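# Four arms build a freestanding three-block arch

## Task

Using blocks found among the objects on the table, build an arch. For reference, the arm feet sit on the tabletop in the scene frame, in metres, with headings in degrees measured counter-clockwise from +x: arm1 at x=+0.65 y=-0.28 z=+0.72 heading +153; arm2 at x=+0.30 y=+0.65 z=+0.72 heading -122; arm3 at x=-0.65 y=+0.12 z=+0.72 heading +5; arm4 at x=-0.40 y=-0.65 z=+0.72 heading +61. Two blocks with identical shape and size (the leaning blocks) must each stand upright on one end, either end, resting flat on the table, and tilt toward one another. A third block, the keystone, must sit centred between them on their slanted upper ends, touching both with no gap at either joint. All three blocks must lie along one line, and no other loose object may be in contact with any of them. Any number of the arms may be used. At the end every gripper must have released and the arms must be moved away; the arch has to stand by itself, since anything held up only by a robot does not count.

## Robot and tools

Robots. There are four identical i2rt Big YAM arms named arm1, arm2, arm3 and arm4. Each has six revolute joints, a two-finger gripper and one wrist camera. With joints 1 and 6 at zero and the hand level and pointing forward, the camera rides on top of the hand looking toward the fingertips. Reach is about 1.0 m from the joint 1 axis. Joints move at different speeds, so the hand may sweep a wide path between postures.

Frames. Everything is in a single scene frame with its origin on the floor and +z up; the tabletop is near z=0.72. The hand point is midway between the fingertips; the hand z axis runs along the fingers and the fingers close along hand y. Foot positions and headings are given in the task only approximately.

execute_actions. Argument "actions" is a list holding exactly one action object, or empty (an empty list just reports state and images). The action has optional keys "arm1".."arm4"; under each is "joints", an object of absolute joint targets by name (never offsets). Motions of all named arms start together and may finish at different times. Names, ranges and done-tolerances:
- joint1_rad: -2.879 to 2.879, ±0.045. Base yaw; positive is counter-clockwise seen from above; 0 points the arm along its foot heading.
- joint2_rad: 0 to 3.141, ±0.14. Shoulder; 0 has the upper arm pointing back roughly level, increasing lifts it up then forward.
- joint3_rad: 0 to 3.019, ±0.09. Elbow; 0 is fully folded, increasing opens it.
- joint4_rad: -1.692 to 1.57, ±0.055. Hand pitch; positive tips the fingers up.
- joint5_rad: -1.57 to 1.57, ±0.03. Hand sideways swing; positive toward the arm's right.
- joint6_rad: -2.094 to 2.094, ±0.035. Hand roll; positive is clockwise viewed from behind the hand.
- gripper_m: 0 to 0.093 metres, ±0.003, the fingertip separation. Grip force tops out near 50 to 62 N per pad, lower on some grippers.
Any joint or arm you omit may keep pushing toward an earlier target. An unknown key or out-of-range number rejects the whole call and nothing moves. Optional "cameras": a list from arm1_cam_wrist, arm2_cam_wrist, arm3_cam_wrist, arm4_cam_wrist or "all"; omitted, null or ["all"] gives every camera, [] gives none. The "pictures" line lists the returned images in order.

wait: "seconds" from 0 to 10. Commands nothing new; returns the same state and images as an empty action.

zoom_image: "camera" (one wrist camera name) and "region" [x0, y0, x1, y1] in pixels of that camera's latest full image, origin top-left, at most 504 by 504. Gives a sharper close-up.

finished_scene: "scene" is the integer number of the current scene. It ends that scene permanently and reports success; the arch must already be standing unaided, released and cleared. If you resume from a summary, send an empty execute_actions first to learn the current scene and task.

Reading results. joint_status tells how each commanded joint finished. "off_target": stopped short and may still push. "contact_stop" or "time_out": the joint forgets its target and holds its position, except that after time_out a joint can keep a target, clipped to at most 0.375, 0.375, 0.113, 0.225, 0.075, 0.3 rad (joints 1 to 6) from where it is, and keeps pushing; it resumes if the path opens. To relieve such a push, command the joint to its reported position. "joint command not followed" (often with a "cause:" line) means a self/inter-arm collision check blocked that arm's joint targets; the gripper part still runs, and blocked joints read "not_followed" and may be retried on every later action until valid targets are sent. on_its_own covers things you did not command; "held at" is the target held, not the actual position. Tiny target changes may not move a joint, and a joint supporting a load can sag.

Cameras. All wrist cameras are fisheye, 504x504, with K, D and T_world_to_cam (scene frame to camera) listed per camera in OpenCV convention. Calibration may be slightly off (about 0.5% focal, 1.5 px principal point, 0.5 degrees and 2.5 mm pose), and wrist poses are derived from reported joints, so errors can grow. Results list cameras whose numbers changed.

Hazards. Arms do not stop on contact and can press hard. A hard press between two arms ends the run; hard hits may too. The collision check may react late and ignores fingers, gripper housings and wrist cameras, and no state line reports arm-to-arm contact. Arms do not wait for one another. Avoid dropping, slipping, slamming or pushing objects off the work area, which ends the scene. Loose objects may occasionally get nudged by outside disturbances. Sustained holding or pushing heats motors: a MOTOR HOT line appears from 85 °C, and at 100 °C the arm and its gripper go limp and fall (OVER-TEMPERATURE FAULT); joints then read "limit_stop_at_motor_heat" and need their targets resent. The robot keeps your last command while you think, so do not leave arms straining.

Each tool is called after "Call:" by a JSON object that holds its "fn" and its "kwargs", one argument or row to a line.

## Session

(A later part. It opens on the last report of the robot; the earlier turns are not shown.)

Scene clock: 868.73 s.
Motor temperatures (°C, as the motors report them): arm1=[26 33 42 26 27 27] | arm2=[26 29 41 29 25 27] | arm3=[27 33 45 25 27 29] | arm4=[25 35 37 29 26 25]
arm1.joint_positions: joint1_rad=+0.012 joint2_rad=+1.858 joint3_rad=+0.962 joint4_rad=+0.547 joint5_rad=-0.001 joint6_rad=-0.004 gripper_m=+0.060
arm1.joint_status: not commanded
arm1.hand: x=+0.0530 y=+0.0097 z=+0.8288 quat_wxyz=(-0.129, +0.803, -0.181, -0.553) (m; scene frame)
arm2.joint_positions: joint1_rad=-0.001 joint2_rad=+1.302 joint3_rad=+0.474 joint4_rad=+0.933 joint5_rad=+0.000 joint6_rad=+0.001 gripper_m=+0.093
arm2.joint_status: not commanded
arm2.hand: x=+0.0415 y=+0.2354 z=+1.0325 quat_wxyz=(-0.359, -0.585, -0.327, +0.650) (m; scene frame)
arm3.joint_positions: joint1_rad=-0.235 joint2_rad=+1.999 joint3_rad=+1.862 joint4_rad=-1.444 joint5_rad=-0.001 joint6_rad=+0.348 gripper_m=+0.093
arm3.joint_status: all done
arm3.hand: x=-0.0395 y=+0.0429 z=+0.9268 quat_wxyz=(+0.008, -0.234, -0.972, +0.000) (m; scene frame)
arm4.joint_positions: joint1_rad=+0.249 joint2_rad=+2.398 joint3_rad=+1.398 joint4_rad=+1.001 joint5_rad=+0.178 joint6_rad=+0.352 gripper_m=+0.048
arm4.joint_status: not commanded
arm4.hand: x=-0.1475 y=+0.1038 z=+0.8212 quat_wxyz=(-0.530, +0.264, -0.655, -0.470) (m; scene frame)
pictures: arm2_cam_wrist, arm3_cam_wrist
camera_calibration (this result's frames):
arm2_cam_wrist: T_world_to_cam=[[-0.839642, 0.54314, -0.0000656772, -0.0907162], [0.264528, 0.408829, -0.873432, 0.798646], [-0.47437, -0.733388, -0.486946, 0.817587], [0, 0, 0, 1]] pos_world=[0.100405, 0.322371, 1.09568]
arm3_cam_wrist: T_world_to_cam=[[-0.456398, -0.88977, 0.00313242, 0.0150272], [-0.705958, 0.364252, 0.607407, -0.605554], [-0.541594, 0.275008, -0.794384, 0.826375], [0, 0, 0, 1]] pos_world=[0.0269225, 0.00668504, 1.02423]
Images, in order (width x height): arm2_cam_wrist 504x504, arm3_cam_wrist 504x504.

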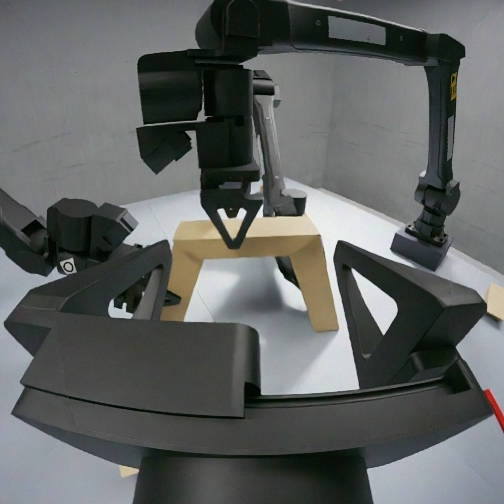

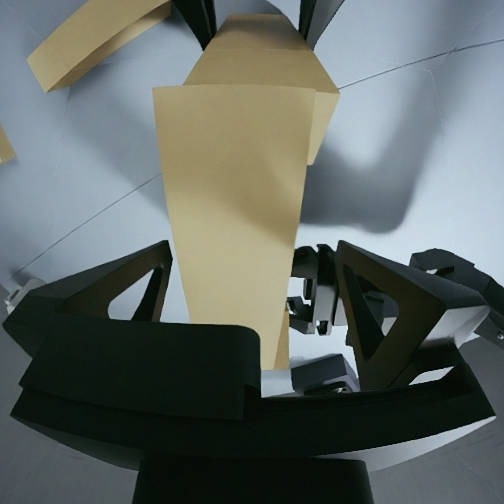

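Call:
{"fn": "execute_actions", "kwargs": {
  "actions": [
    {"arm3":{"joints":{"gripper_m":0.045}}}
  ],
  "cameras": ["arm3_cam_wrist"]
}}

Call:
{"fn": "execute_actions", "kwargs": {
  "actions": [
    {"arm3":{"joints":{"gripper_m":0.093}}}
  ],
  "cameras": ["arm3_cam_wrist"]
}}

Call:
{"fn": "execute_actions", "kwargs": {
  "actions": [
    {"arm3":{"joints":{"joint2_rad":1.8,"joint3_rad":1.98,"joint4_rad":-1.62}}}
  ],
  "cameras": ["arm2_cam_wrist","arm3_cam_wrist"]
}}

Call:
{"fn": "zoom_image", "kwargs": {
  "camera": "arm2_cam_wrist",
  "region": [150,180,360,340]
}}

Call:
{"fn": "zoom_image", "kwargs": {
  "camera": "arm3_cam_wrist",
  "region": [130,40,400,320]
}}

Scene clock: 877.80 s.
Motor temperatures (°C, as the motors report them): arm1=[26 33 42 26 27 27] | arm2=[26 29 41 29 25 27] | arm3=[27 34 45 25 27 29] | arm4=[25 35 37 29 26 25]
arm1.joint_positions: joint1_rad=+0.012 joint2_rad=+1.858 joint3_rad=+0.962 joint4_rad=+0.547 joint5_rad=-0.001 joint6_rad=-0.004 gripper_m=+0.060
arm1.joint_status: not commanded
arm1.hand: x=+0.0530 y=+0.0097 z=+0.8288 quat_wxyz=(-0.129, +0.803, -0.181, -0.553) (m; scene frame)
arm2.joint_positions: joint1_rad=-0.001 joint2_rad=+1.302 joint3_rad=+0.474 joint4_rad=+0.933 joint5_rad=+0.000 joint6_rad=+0.001 gripper_m=+0.093
arm2.joint_status: not commanded
arm2.hand: x=+0.0415 y=+0.2354 z=+1.0325 quat_wxyz=(-0.359, -0.585, -0.327, +0.650) (m; scene frame)
arm3.joint_positions: joint1_rad=-0.235 joint2_rad=+1.999 joint3_rad=+1.862 joint4_rad=-1.443 joint5_rad=-0.003 joint6_rad=+0.349 gripper_m=+0.059
arm3.joint_status: gripper_m off_target (ended at +0.059, target +0.045)
arm3.hand: x=-0.0390 y=+0.0431 z=+0.9268 quat_wxyz=(+0.007, -0.234, -0.972, -0.001) (m; scene frame)
arm4.joint_positions: joint1_rad=+0.249 joint2_rad=+2.398 joint3_rad=+1.398 joint4_rad=+1.001 joint5_rad=+0.178 joint6_rad=+0.351 gripper_m=+0.048
arm4.joint_status: not commanded
arm4.hand: x=-0.1478 y=+0.1039 z=+0.8212 quat_wxyz=(-0.530, +0.265, -0.654, -0.470) (m; scene frame)
pictures: arm3_cam_wrist
camera_calibration (this result's frames):
arm3_cam_wrist: T_world_to_cam=[[-0.457442, -0.889239, 0.00106231, 0.0172891], [-0.706793, 0.364313, 0.606399, -0.604373], [-0.539621, 0.276642, -0.79516, 0.827309], [0, 0, 0, 1]] pos_world=[0.0271755, 0.00668668, 1.02432]
Images, in order (width x height): arm3_cam_wrist 504x504.

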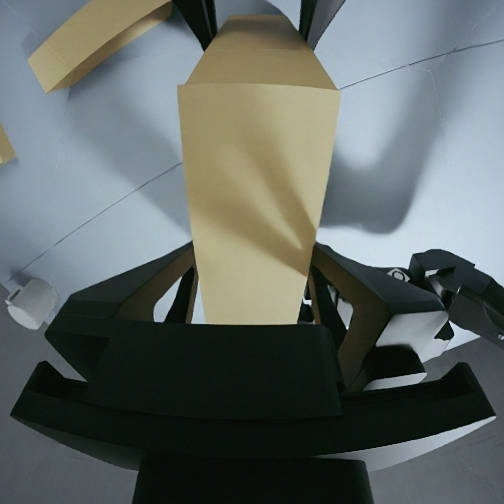

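Scene clock: 878.40 s.
Motor temperatures (°C, as the motors report them): arm1=[26 33 42 26 27 27] | arm2=[26 29 41 29 25 27] | arm3=[27 34 45 25 27 29] | arm4=[25 35 37 29 26 25]
arm1.joint_positions: joint1_rad=+0.012 joint2_rad=+1.858 joint3_rad=+0.962 joint4_rad=+0.547 joint5_rad=-0.001 joint6_rad=-0.004 gripper_m=+0.060
arm1.joint_status: not commanded
arm1.hand: x=+0.0530 y=+0.0097 z=+0.8288 quat_wxyz=(-0.129, +0.803, -0.181, -0.553) (m; scene frame)
arm2.joint_positions: joint1_rad=-0.001 joint2_rad=+1.302 joint3_rad=+0.474 joint4_rad=+0.933 joint5_rad=+0.000 joint6_rad=+0.001 gripper_m=+0.093
arm2.joint_status: not commanded
arm2.hand: x=+0.0415 y=+0.2354 z=+1.0325 quat_wxyz=(-0.359, -0.585, -0.327, +0.650) (m; scene frame)
arm3.joint_positions: joint1_rad=-0.235 joint2_rad=+1.999 joint3_rad=+1.862 joint4_rad=-1.443 joint5_rad=-0.003 joint6_rad=+0.349 gripper_m=+0.093
arm3.joint_status: all done
arm3.hand: x=-0.0390 y=+0.0431 z=+0.9268 quat_wxyz=(+0.007, -0.234, -0.972, -0.001) (m; scene frame)
arm4.joint_positions: joint1_rad=+0.249 joint2_rad=+2.398 joint3_rad=+1.398 joint4_rad=+1.001 joint5_rad=+0.178 joint6_rad=+0.351 gripper_m=+0.048
arm4.joint_status: not commanded
arm4.hand: x=-0.1478 y=+0.1039 z=+0.8212 quat_wxyz=(-0.530, +0.265, -0.654, -0.470) (m; scene frame)
pictures: arm3_cam_wrist
camera_calibration (this result's frames):
arm3_cam_wrist: T_world_to_cam=[[-0.457442, -0.889239, 0.00106231, 0.0172891], [-0.706793, 0.364313, 0.606399, -0.604373], [-0.539621, 0.276642, -0.79516, 0.827309], [0, 0, 0, 1]] pos_world=[0.0271755, 0.00668668, 1.02432]
Images, in order (width x height): arm3_cam_wrist 504x504.

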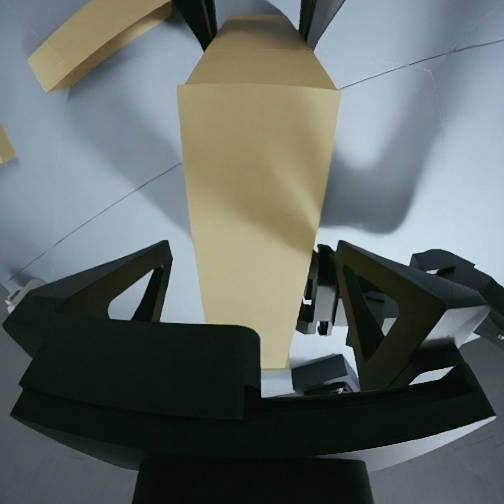

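Scene clock: 879.73 s.
Motor temperatures (°C, as the motors report them): arm1=[26 33 42 26 27 27] | arm2=[26 29 41 29 25 27] | arm3=[27 34 45 25 27 29] | arm4=[25 35 37 29 26 25]
arm1.joint_positions: joint1_rad=+0.012 joint2_rad=+1.858 joint3_rad=+0.962 joint4_rad=+0.547 joint5_rad=-0.001 joint6_rad=-0.004 gripper_m=+0.060
arm1.joint_status: not commanded
arm1.hand: x=+0.0530 y=+0.0097 z=+0.8288 quat_wxyz=(-0.129, +0.803, -0.181, -0.553) (m; scene frame)
arm2.joint_positions: joint1_rad=-0.001 joint2_rad=+1.302 joint3_rad=+0.474 joint4_rad=+0.933 joint5_rad=+0.000 joint6_rad=+0.001 gripper_m=+0.093
arm2.joint_status: not commanded
arm2.hand: x=+0.0415 y=+0.2354 z=+1.0325 quat_wxyz=(-0.359, -0.585, -0.327, +0.650) (m; scene frame)
arm3.joint_positions: joint1_rad=-0.235 joint2_rad=+1.790 joint3_rad=+1.968 joint4_rad=-1.606 joint5_rad=-0.003 joint6_rad=+0.349 gripper_m=+0.093
arm3.joint_status: all done
arm3.hand: x=-0.0735 y=+0.0473 z=+1.0874 quat_wxyz=(-0.068, -0.234, -0.970, -0.009) (m; scene frame)
arm4.joint_positions: joint1_rad=+0.249 joint2_rad=+2.398 joint3_rad=+1.398 joint4_rad=+1.001 joint5_rad=+0.178 joint6_rad=+0.351 gripper_m=+0.048
arm4.joint_status: not commanded
arm4.hand: x=-0.1478 y=+0.1039 z=+0.8212 quat_wxyz=(-0.530, +0.265, -0.654, -0.470) (m; scene frame)
pictures: arm2_cam_wrist, arm3_cam_wrist
camera_calibration (this result's frames):
arm2_cam_wrist: T_world_to_cam=[[-0.839642, 0.54314, -0.0000656772, -0.0907162], [0.264528, 0.408829, -0.873432, 0.798646], [-0.47437, -0.733388, -0.486946, 0.817587], [0, 0, 0, 1]] pos_world=[0.100405, 0.322371, 1.09568]
arm3_cam_wrist: T_world_to_cam=[[-0.453822, -0.889652, -0.0506405, 0.061603], [-0.788864, 0.374679, 0.487143, -0.604476], [-0.414414, 0.261025, -0.871853, 1.02864], [0, 0, 0, 1]] pos_world=[-0.0226094, 0.0127894, 1.19441]
Images, in order (width x height): arm2_cam_wrist 504x504, arm3_cam_wrist 504x504.

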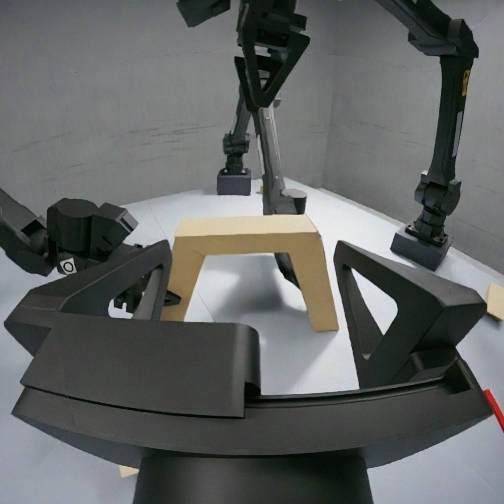

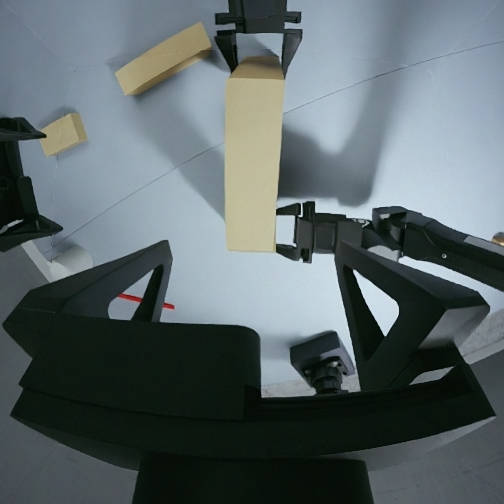

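Region (150, 180, 360, 340) of arm2_cam_wrist's 504x504 image, scaled by 2.400, with more detail than that image has; it fills the top 384 rows of this view, and the rest is white.

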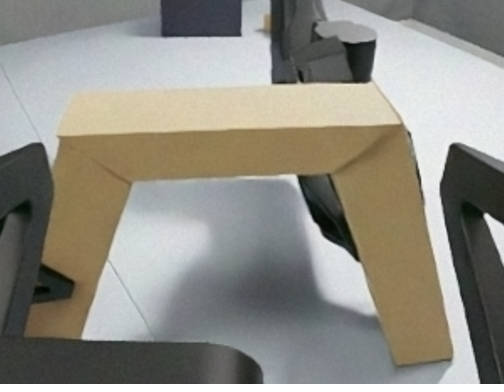

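Region (130, 40, 400, 320) of arm3_cam_wrist's 504x504 image, scaled by 1.800, with more detail than that image has; it fills the left 486 columns of this view, and the rest is white.

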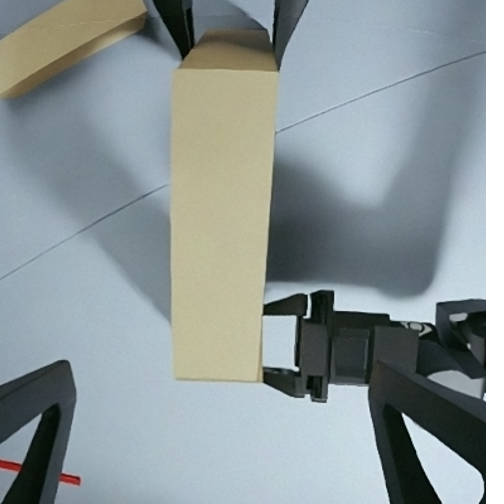

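Call:
{"fn": "execute_actions", "kwargs": {
  "actions": [
    {"arm1":{"joints":{"gripper_m":0.093}},"arm4":{"joints":{"gripper_m":0.085}},"arm3":{"joints":{"joint2_rad":1.0,"joint3_rad":1.2,"joint4_rad":-1.2}}}
  ],
  "cameras": ["arm1_cam_wrist","arm2_cam_wrist","arm4_cam_wrist"]
}}

Scene clock: 884.63 s.
Motor temperatures (°C, as the motors report them): arm1=[26 33 42 26 27 27] | arm2=[26 29 41 29 25 27] | arm3=[27 33 45 25 27 29] | arm4=[25 35 37 29 26 25]
arm1.joint_positions: joint1_rad=+0.012 joint2_rad=+1.857 joint3_rad=+0.968 joint4_rad=+0.567 joint5_rad=-0.001 joint6_rad=-0.004 gripper_m=+0.093
arm1.joint_status: all done
arm1.hand: x=+0.0492 y=+0.0115 z=+0.8368 quat_wxyz=(-0.132, +0.796, -0.179, -0.563) (m; scene frame)
arm2.joint_positions: joint1_rad=-0.001 joint2_rad=+1.302 joint3_rad=+0.474 joint4_rad=+0.933 joint5_rad=+0.000 joint6_rad=+0.001 gripper_m=+0.093
arm2.joint_status: not commanded
arm2.hand: x=+0.0415 y=+0.2354 z=+1.0325 quat_wxyz=(-0.359, -0.585, -0.327, +0.650) (m; scene frame)
arm3.joint_positions: joint1_rad=-0.235 joint2_rad=+0.994 joint3_rad=+1.195 joint4_rad=-1.222 joint5_rad=-0.003 joint6_rad=+0.349 gripper_m=+0.093
arm3.joint_status: all done
arm3.hand: x=-0.2781 y=+0.0729 z=+1.1308 quat_wxyz=(-0.267, -0.226, -0.936, -0.032) (m; scene frame)
arm4.joint_positions: joint1_rad=+0.249 joint2_rad=+2.398 joint3_rad=+1.405 joint4_rad=+1.020 joint5_rad=+0.178 joint6_rad=+0.351 gripper_m=+0.085
arm4.joint_status: all done
arm4.hand: x=-0.1473 y=+0.1060 z=+0.8291 quat_wxyz=(-0.536, +0.260, -0.647, -0.477) (m; scene frame)
pictures: arm1_cam_wrist, arm2_cam_wrist, arm4_cam_wrist
camera_calibration (this result's frames):
arm1_cam_wrist: T_world_to_cam=[[0.434895, 0.90048, 0.00120031, -0.0334602], [0.740314, -0.356782, -0.569773, 0.445884], [-0.512641, 0.24868, -0.821801, 0.835134], [0, 0, 0, 1]] pos_world=[0.112582, -0.0184676, 0.940407]
arm2_cam_wrist: T_world_to_cam=[[-0.839642, 0.54314, -0.0000656772, -0.0907162], [0.264528, 0.408829, -0.873432, 0.798646], [-0.47437, -0.733388, -0.486946, 0.817587], [0, 0, 0, 1]] pos_world=[0.100405, 0.322371, 1.09568]
arm4_cam_wrist: T_world_to_cam=[[0.845296, -0.409658, -0.343008, 0.456809], [-0.498831, -0.375085, -0.781332, 0.619242], [0.191422, 0.83156, -0.521408, 0.499379], [0, 0, 0, 1]] pos_world=[-0.172834, 0.00414088, 0.900903]
Images, in order (width x height): arm1_cam_wrist 504x504, arm2_cam_wrist 504x504, arm4_cam_wrist 504x504.

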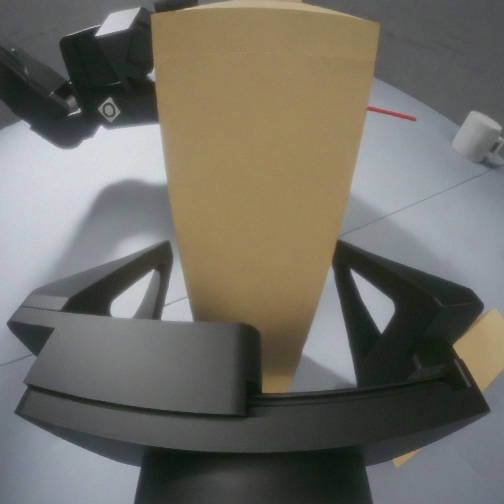

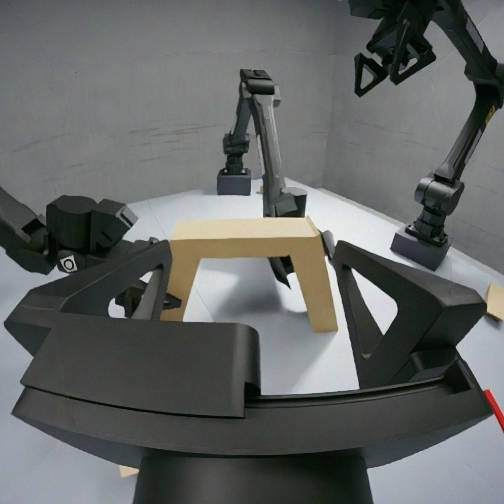

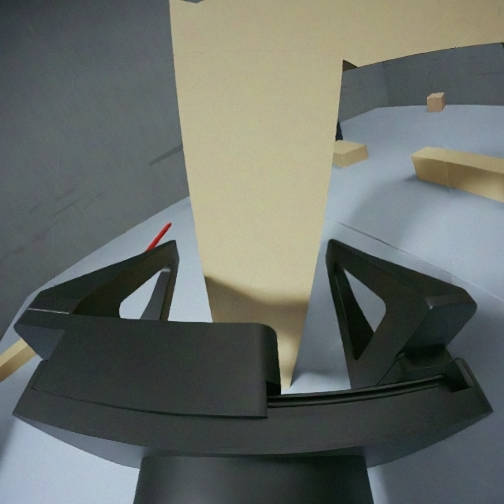

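Call:
{"fn": "execute_actions", "kwargs": {
  "actions": [
    {"arm4":{"joints":{"joint2_rad":2.32,"joint3_rad":1.2,"joint4_rad":1.14,"gripper_m":0.093}},"arm1":{"joints":{"joint2_rad":1.5,"joint3_rad":0.75}}}
  ],
  "cameras": ["arm2_cam_wrist","arm4_cam_wrist"]
}}

Scene clock: 901.63 s.
Motor temperatures (°C, as the motors report them): arm1=[26 33 41 26 27 27] | arm2=[26 29 41 29 25 27] | arm3=[27 32 45 25 27 29] | arm4=[25 35 36 29 26 25]
arm1.joint_positions: joint1_rad=+0.012 joint2_rad=+1.494 joint3_rad=+0.750 joint4_rad=+0.574 joint5_rad=-0.001 joint6_rad=-0.004 gripper_m=+0.093
arm1.joint_status: all done
arm1.hand: x=+0.1231 y=-0.0249 z=+0.9509 quat_wxyz=(-0.145, +0.751, -0.168, -0.622) (m; scene frame)
arm2.joint_positions: joint1_rad=-0.001 joint2_rad=+1.302 joint3_rad=+0.474 joint4_rad=+0.933 joint5_rad=+0.000 joint6_rad=+0.001 gripper_m=+0.093
arm2.joint_status: not commanded
arm2.hand: x=+0.0415 y=+0.2354 z=+1.0325 quat_wxyz=(-0.359, -0.585, -0.327, +0.650) (m; scene frame)
arm3.joint_positions: joint1_rad=-0.235 joint2_rad=+0.994 joint3_rad=+1.195 joint4_rad=-1.222 joint5_rad=-0.003 joint6_rad=+0.349 gripper_m=+0.093
arm3.joint_status: not commanded
arm3.hand: x=-0.2781 y=+0.0729 z=+1.1308 quat_wxyz=(-0.267, -0.226, -0.936, -0.032) (m; scene frame)
arm4.joint_positions: joint1_rad=+0.249 joint2_rad=+2.334 joint3_rad=+1.195 joint4_rad=+1.124 joint5_rad=+0.178 joint6_rad=+0.351 gripper_m=+0.093
arm4.joint_status: all done
arm4.hand: x=-0.1646 y=+0.0459 z=+0.8125 quat_wxyz=(-0.527, +0.268, -0.659, -0.465) (m; scene frame)
pictures: arm2_cam_wrist, arm4_cam_wrist
camera_calibration (this result's frames):
arm2_cam_wrist: T_world_to_cam=[[-0.839642, 0.54314, -0.0000656772, -0.0907162], [0.264528, 0.408829, -0.873432, 0.798646], [-0.47437, -0.733388, -0.486946, 0.817587], [0, 0, 0, 1]] pos_world=[0.100405, 0.322371, 1.09568]
arm4_cam_wrist: T_world_to_cam=[[0.84112, -0.423725, -0.336116, 0.435475], [-0.508053, -0.405899, -0.759689, 0.557358], [0.18547, 0.809755, -0.556685, 0.572696], [0, 0, 0, 1]] pos_world=[-0.189337, -0.0529902, 0.8886]
Images, in order (width x height): arm2_cam_wrist 504x504, arm4_cam_wrist 504x504.

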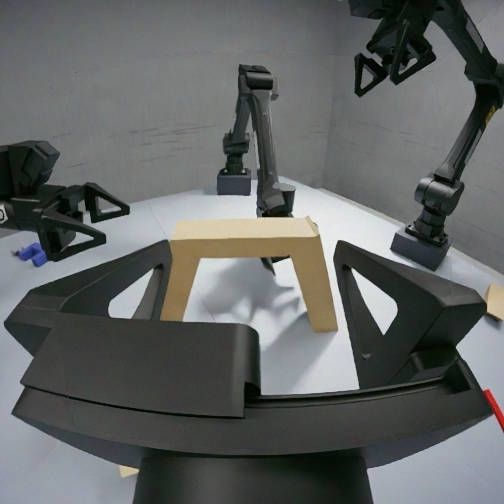

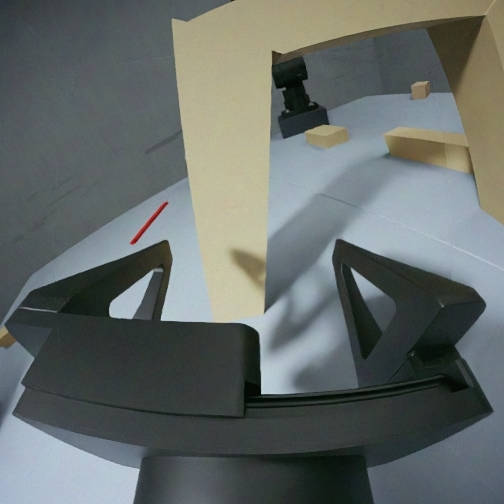

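Call:
{"fn": "execute_actions", "kwargs": {
  "actions": [
    {"arm4":{"joints":{"joint2_rad":2.2,"joint3_rad":0.98,"joint4_rad":1.25}},"arm1":{"joints":{"joint2_rad":1.1,"joint3_rad":0.6}}}
  ],
  "cameras": ["arm2_cam_wrist","arm4_cam_wrist"]
}}

Call:
{"fn": "zoom_image", "kwargs": {
  "camera": "arm2_cam_wrist",
  "region": [150,180,360,340]
}}

Call:
{"fn": "zoom_image", "kwargs": {
  "camera": "arm4_cam_wrist",
  "region": [100,0,450,300]
}}

Scene clock: 913.13 s.
Motor temperatures (°C, as the motors report them): arm1=[26 32 40 26 27 27] | arm2=[26 29 41 29 25 27] | arm3=[27 31 45 25 27 29] | arm4=[25 34 35 29 26 25]
arm1.joint_positions: joint1_rad=+0.012 joint2_rad=+1.096 joint3_rad=+0.587 joint4_rad=+0.578 joint5_rad=-0.001 joint6_rad=-0.004 gripper_m=+0.093
arm1.joint_status: all done
arm1.hand: x=+0.2074 y=-0.0664 z=+1.0681 quat_wxyz=(-0.165, +0.671, -0.150, -0.707) (m; scene frame)
arm2.joint_positions: joint1_rad=-0.001 joint2_rad=+1.302 joint3_rad=+0.474 joint4_rad=+0.933 joint5_rad=+0.000 joint6_rad=+0.001 gripper_m=+0.093
arm2.joint_status: not commanded
arm2.hand: x=+0.0415 y=+0.2354 z=+1.0325 quat_wxyz=(-0.359, -0.585, -0.327, +0.650) (m; scene frame)
arm3.joint_positions: joint1_rad=-0.235 joint2_rad=+0.994 joint3_rad=+1.195 joint4_rad=-1.222 joint5_rad=-0.003 joint6_rad=+0.349 gripper_m=+0.093
arm3.joint_status: not commanded
arm3.hand: x=-0.2781 y=+0.0729 z=+1.1308 quat_wxyz=(-0.267, -0.226, -0.936, -0.032) (m; scene frame)
arm4.joint_positions: joint1_rad=+0.249 joint2_rad=+2.214 joint3_rad=+0.982 joint4_rad=+1.234 joint5_rad=+0.178 joint6_rad=+0.351 gripper_m=+0.093
arm4.joint_status: all done
arm4.hand: x=-0.1823 y=-0.0139 z=+0.8383 quat_wxyz=(-0.530, +0.265, -0.654, -0.470) (m; scene frame)
pictures: arm2_cam_wrist, arm4_cam_wrist
camera_calibration (this result's frames):
arm2_cam_wrist: T_world_to_cam=[[-0.839642, 0.54314, -0.0000656772, -0.0907162], [0.264528, 0.408829, -0.873432, 0.798646], [-0.47437, -0.733388, -0.486946, 0.817587], [0, 0, 0, 1]] pos_world=[0.100405, 0.322371, 1.09568]
arm4_cam_wrist: T_world_to_cam=[[0.842706, -0.418387, -0.33882, 0.436335], [-0.50456, -0.394237, -0.768112, 0.551533], [0.187793, 0.818247, -0.543328, 0.628152], [0, 0, 0, 1]] pos_world=[-0.207382, -0.113992, 0.912771]
Images, in order (width x height): arm2_cam_wrist 504x504, arm4_cam_wrist 504x504.

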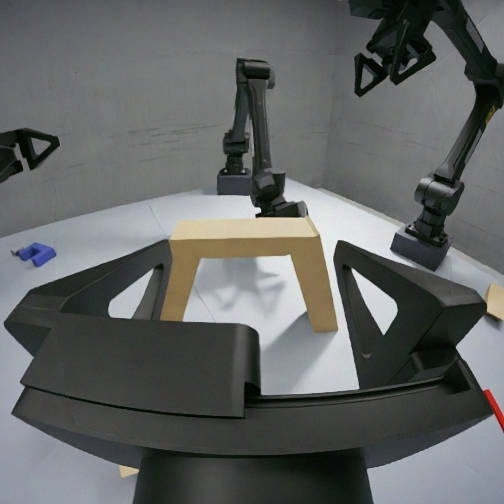

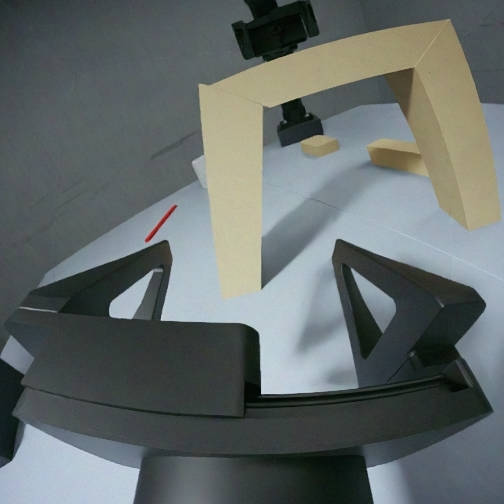

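Region (150, 180, 360, 340) of arm2_cam_wrist's 504x504 image, scaled by 2.400, with more detail than that image has; it fills the top 384 rows of this view, and the rest is white.

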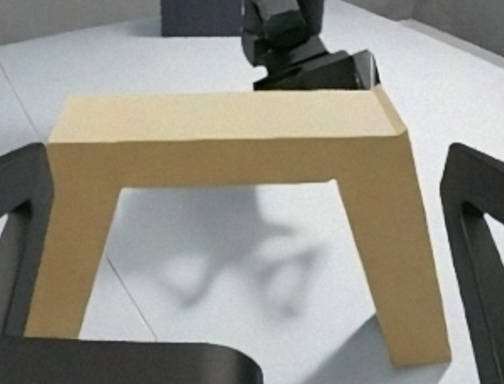

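Region (100, 0, 450, 300) of arm4_cam_wrist's 504x504 image, scaled by 1.440, with more detail than that image has; it fills the top 432 rows of this view, and the rest is white.

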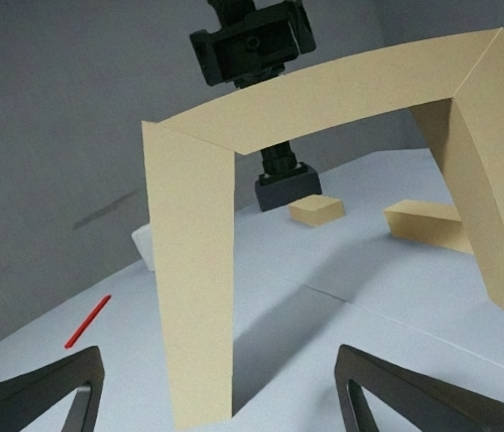

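Call:
{"fn": "execute_actions", "kwargs": {
  "actions": [
    {"arm4":{"joints":{"joint2_rad":1.5,"joint3_rad":0.7,"joint4_rad":0.5}},"arm1":{"joints":{"joint2_rad":0.7,"joint3_rad":0.5,"joint4_rad":0}},"arm2":{"joints":{"joint2_rad":0.7,"joint3_rad":0.5,"joint4_rad":-0.3}},"arm3":{"joints":{"joint2_rad":0.6,"joint3_rad":0.7,"joint4_rad":-0.8}}}
  ]
}}

Scene clock: 918.40 s.
Motor temperatures (°C, as the motors report them): arm1=[26 32 40 26 27 27] | arm2=[26 29 42 29 25 27] | arm3=[27 31 45 25 27 29] | arm4=[25 34 35 29 26 25]
arm1.joint_positions: joint1_rad=+0.012 joint2_rad=+0.696 joint3_rad=+0.488 joint4_rad=+0.010 joint5_rad=-0.001 joint6_rad=-0.004 gripper_m=+0.093
arm1.joint_status: all done
arm1.hand: x=+0.2966 y=-0.1093 z=+1.0389 quat_wxyz=(-0.143, +0.759, -0.171, -0.611) (m; scene frame)
arm2.joint_positions: joint1_rad=-0.001 joint2_rad=+0.698 joint3_rad=+0.474 joint4_rad=-0.291 joint5_rad=+0.000 joint6_rad=+0.001 gripper_m=+0.093
arm2.joint_status: all done
arm2.hand: x=+0.1090 y=+0.3442 z=+0.9947 quat_wxyz=(-0.242, -0.755, -0.420, +0.441) (m; scene frame)
arm3.joint_positions: joint1_rad=-0.235 joint2_rad=+0.596 joint3_rad=+0.691 joint4_rad=-0.825 joint5_rad=-0.003 joint6_rad=+0.349 gripper_m=+0.093
arm3.joint_status: all done
arm3.hand: x=-0.3429 y=+0.0811 z=+1.0510 quat_wxyz=(-0.403, -0.214, -0.889, -0.047) (m; scene frame)
arm4.joint_positions: joint1_rad=+0.249 joint2_rad=+1.501 joint3_rad=+0.700 joint4_rad=+0.509 joint5_rad=+0.178 joint6_rad=+0.351 gripper_m=+0.093
arm4.joint_status: all done
arm4.hand: x=-0.2150 y=-0.1207 z=+0.9742 quat_wxyz=(-0.461, +0.316, -0.735, -0.383) (m; scene frame)
pictures: arm1_cam_wrist, arm2_cam_wrist, arm3_cam_wrist, arm4_cam_wrist
camera_calibration (this result's frames):
arm1_cam_wrist: T_world_to_cam=[[0.43449, 0.900676, 0.00133111, -0.0324772], [0.671651, -0.323022, -0.66674, 0.459637], [-0.600087, 0.290586, -0.745289, 1.10907], [0, 0, 0, 1]] pos_world=[0.370932, -0.144555, 1.13308]
arm2_cam_wrist: T_world_to_cam=[[-0.839255, 0.543635, 0.0105996, -0.103868], [0.487517, 0.760966, -0.428087, 0.114795], [-0.240789, -0.354106, -0.903675, 1.16947], [0, 0, 0, 1]] pos_world=[0.138461, 0.383229, 1.10707]
arm3_cam_wrist: T_world_to_cam=[[-0.343088, -0.903358, -0.257362, 0.223854], [-0.906863, 0.389949, -0.159812, -0.173692], [0.244725, 0.178562, -0.953008, 1.19438], [0, 0, 0, 1]] pos_world=[-0.373008, 0.0566796, 1.16811]
arm4_cam_wrist: T_world_to_cam=[[0.815815, -0.508248, -0.275919, 0.387319], [-0.562053, -0.58447, -0.585228, 0.383874], [0.136174, 0.632518, -0.762481, 0.975527], [0, 0, 0, 1]] pos_world=[-0.233065, -0.195821, 1.07534]
Images, in order (width x height): arm1_cam_wrist 504x504, arm2_cam_wrist 504x504, arm3_cam_wrist 504x504, arm4_cam_wrist 504x504.

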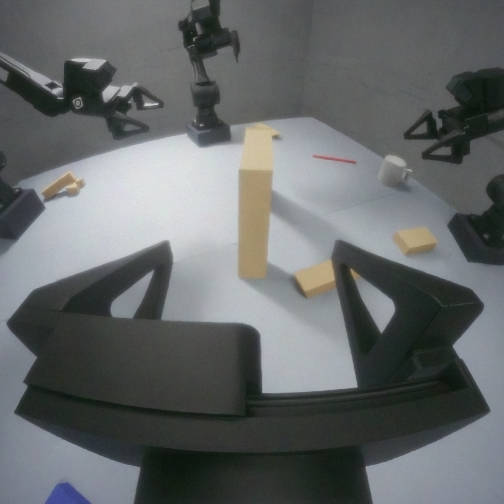

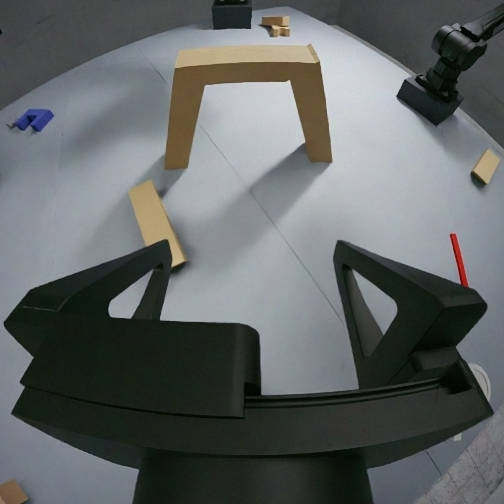

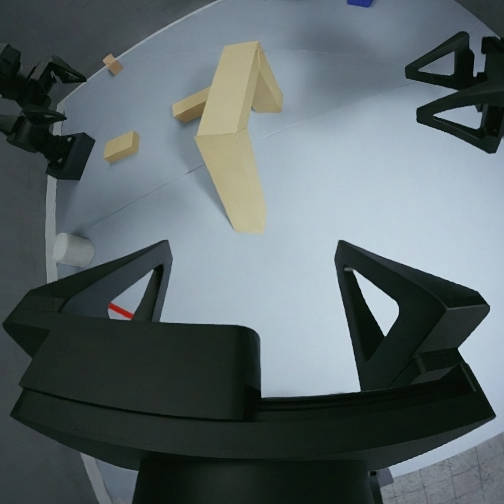

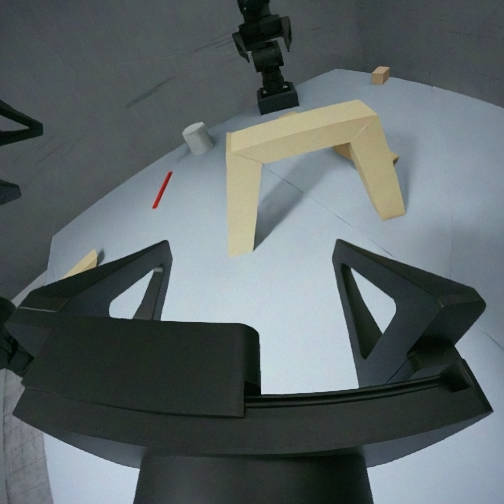

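Call:
{"fn": "zoom_image", "kwargs": {
  "camera": "arm2_cam_wrist",
  "region": [150,30,350,180]
}}

Call:
{"fn": "zoom_image", "kwargs": {
  "camera": "arm4_cam_wrist",
  "region": [210,80,420,270]
}}

Region (150, 30, 350, 180) of arm2_cam_wrist's 504x504 image, scaled by 2.520, with more detail than that image has; it fills the top 378 rows of this view, and the rest is white.

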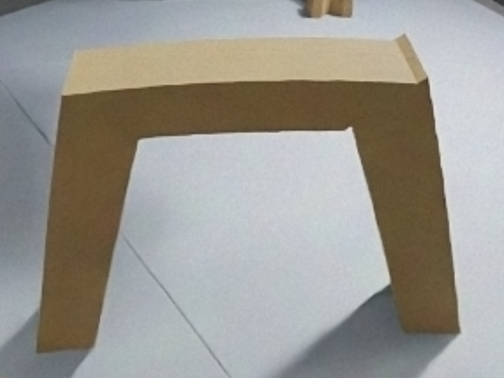

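Region (210, 80, 420, 270) of arm4_cam_wrist's 504x504 image, scaled by 2.400, with more detail than that image has; it fills the top 456 rows of this view, and the rest is white.

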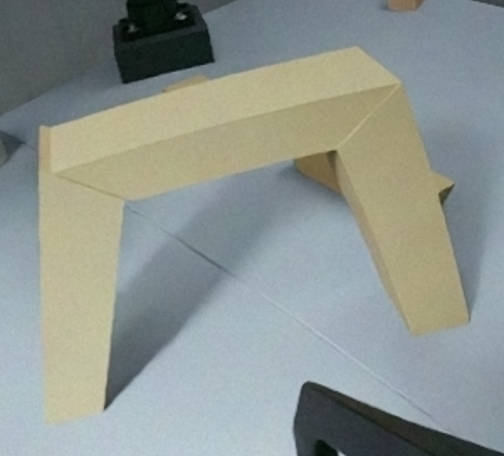

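Call:
{"fn": "finished_scene", "kwargs": {
  "scene": 1
}}

The scene is finished: the task was done.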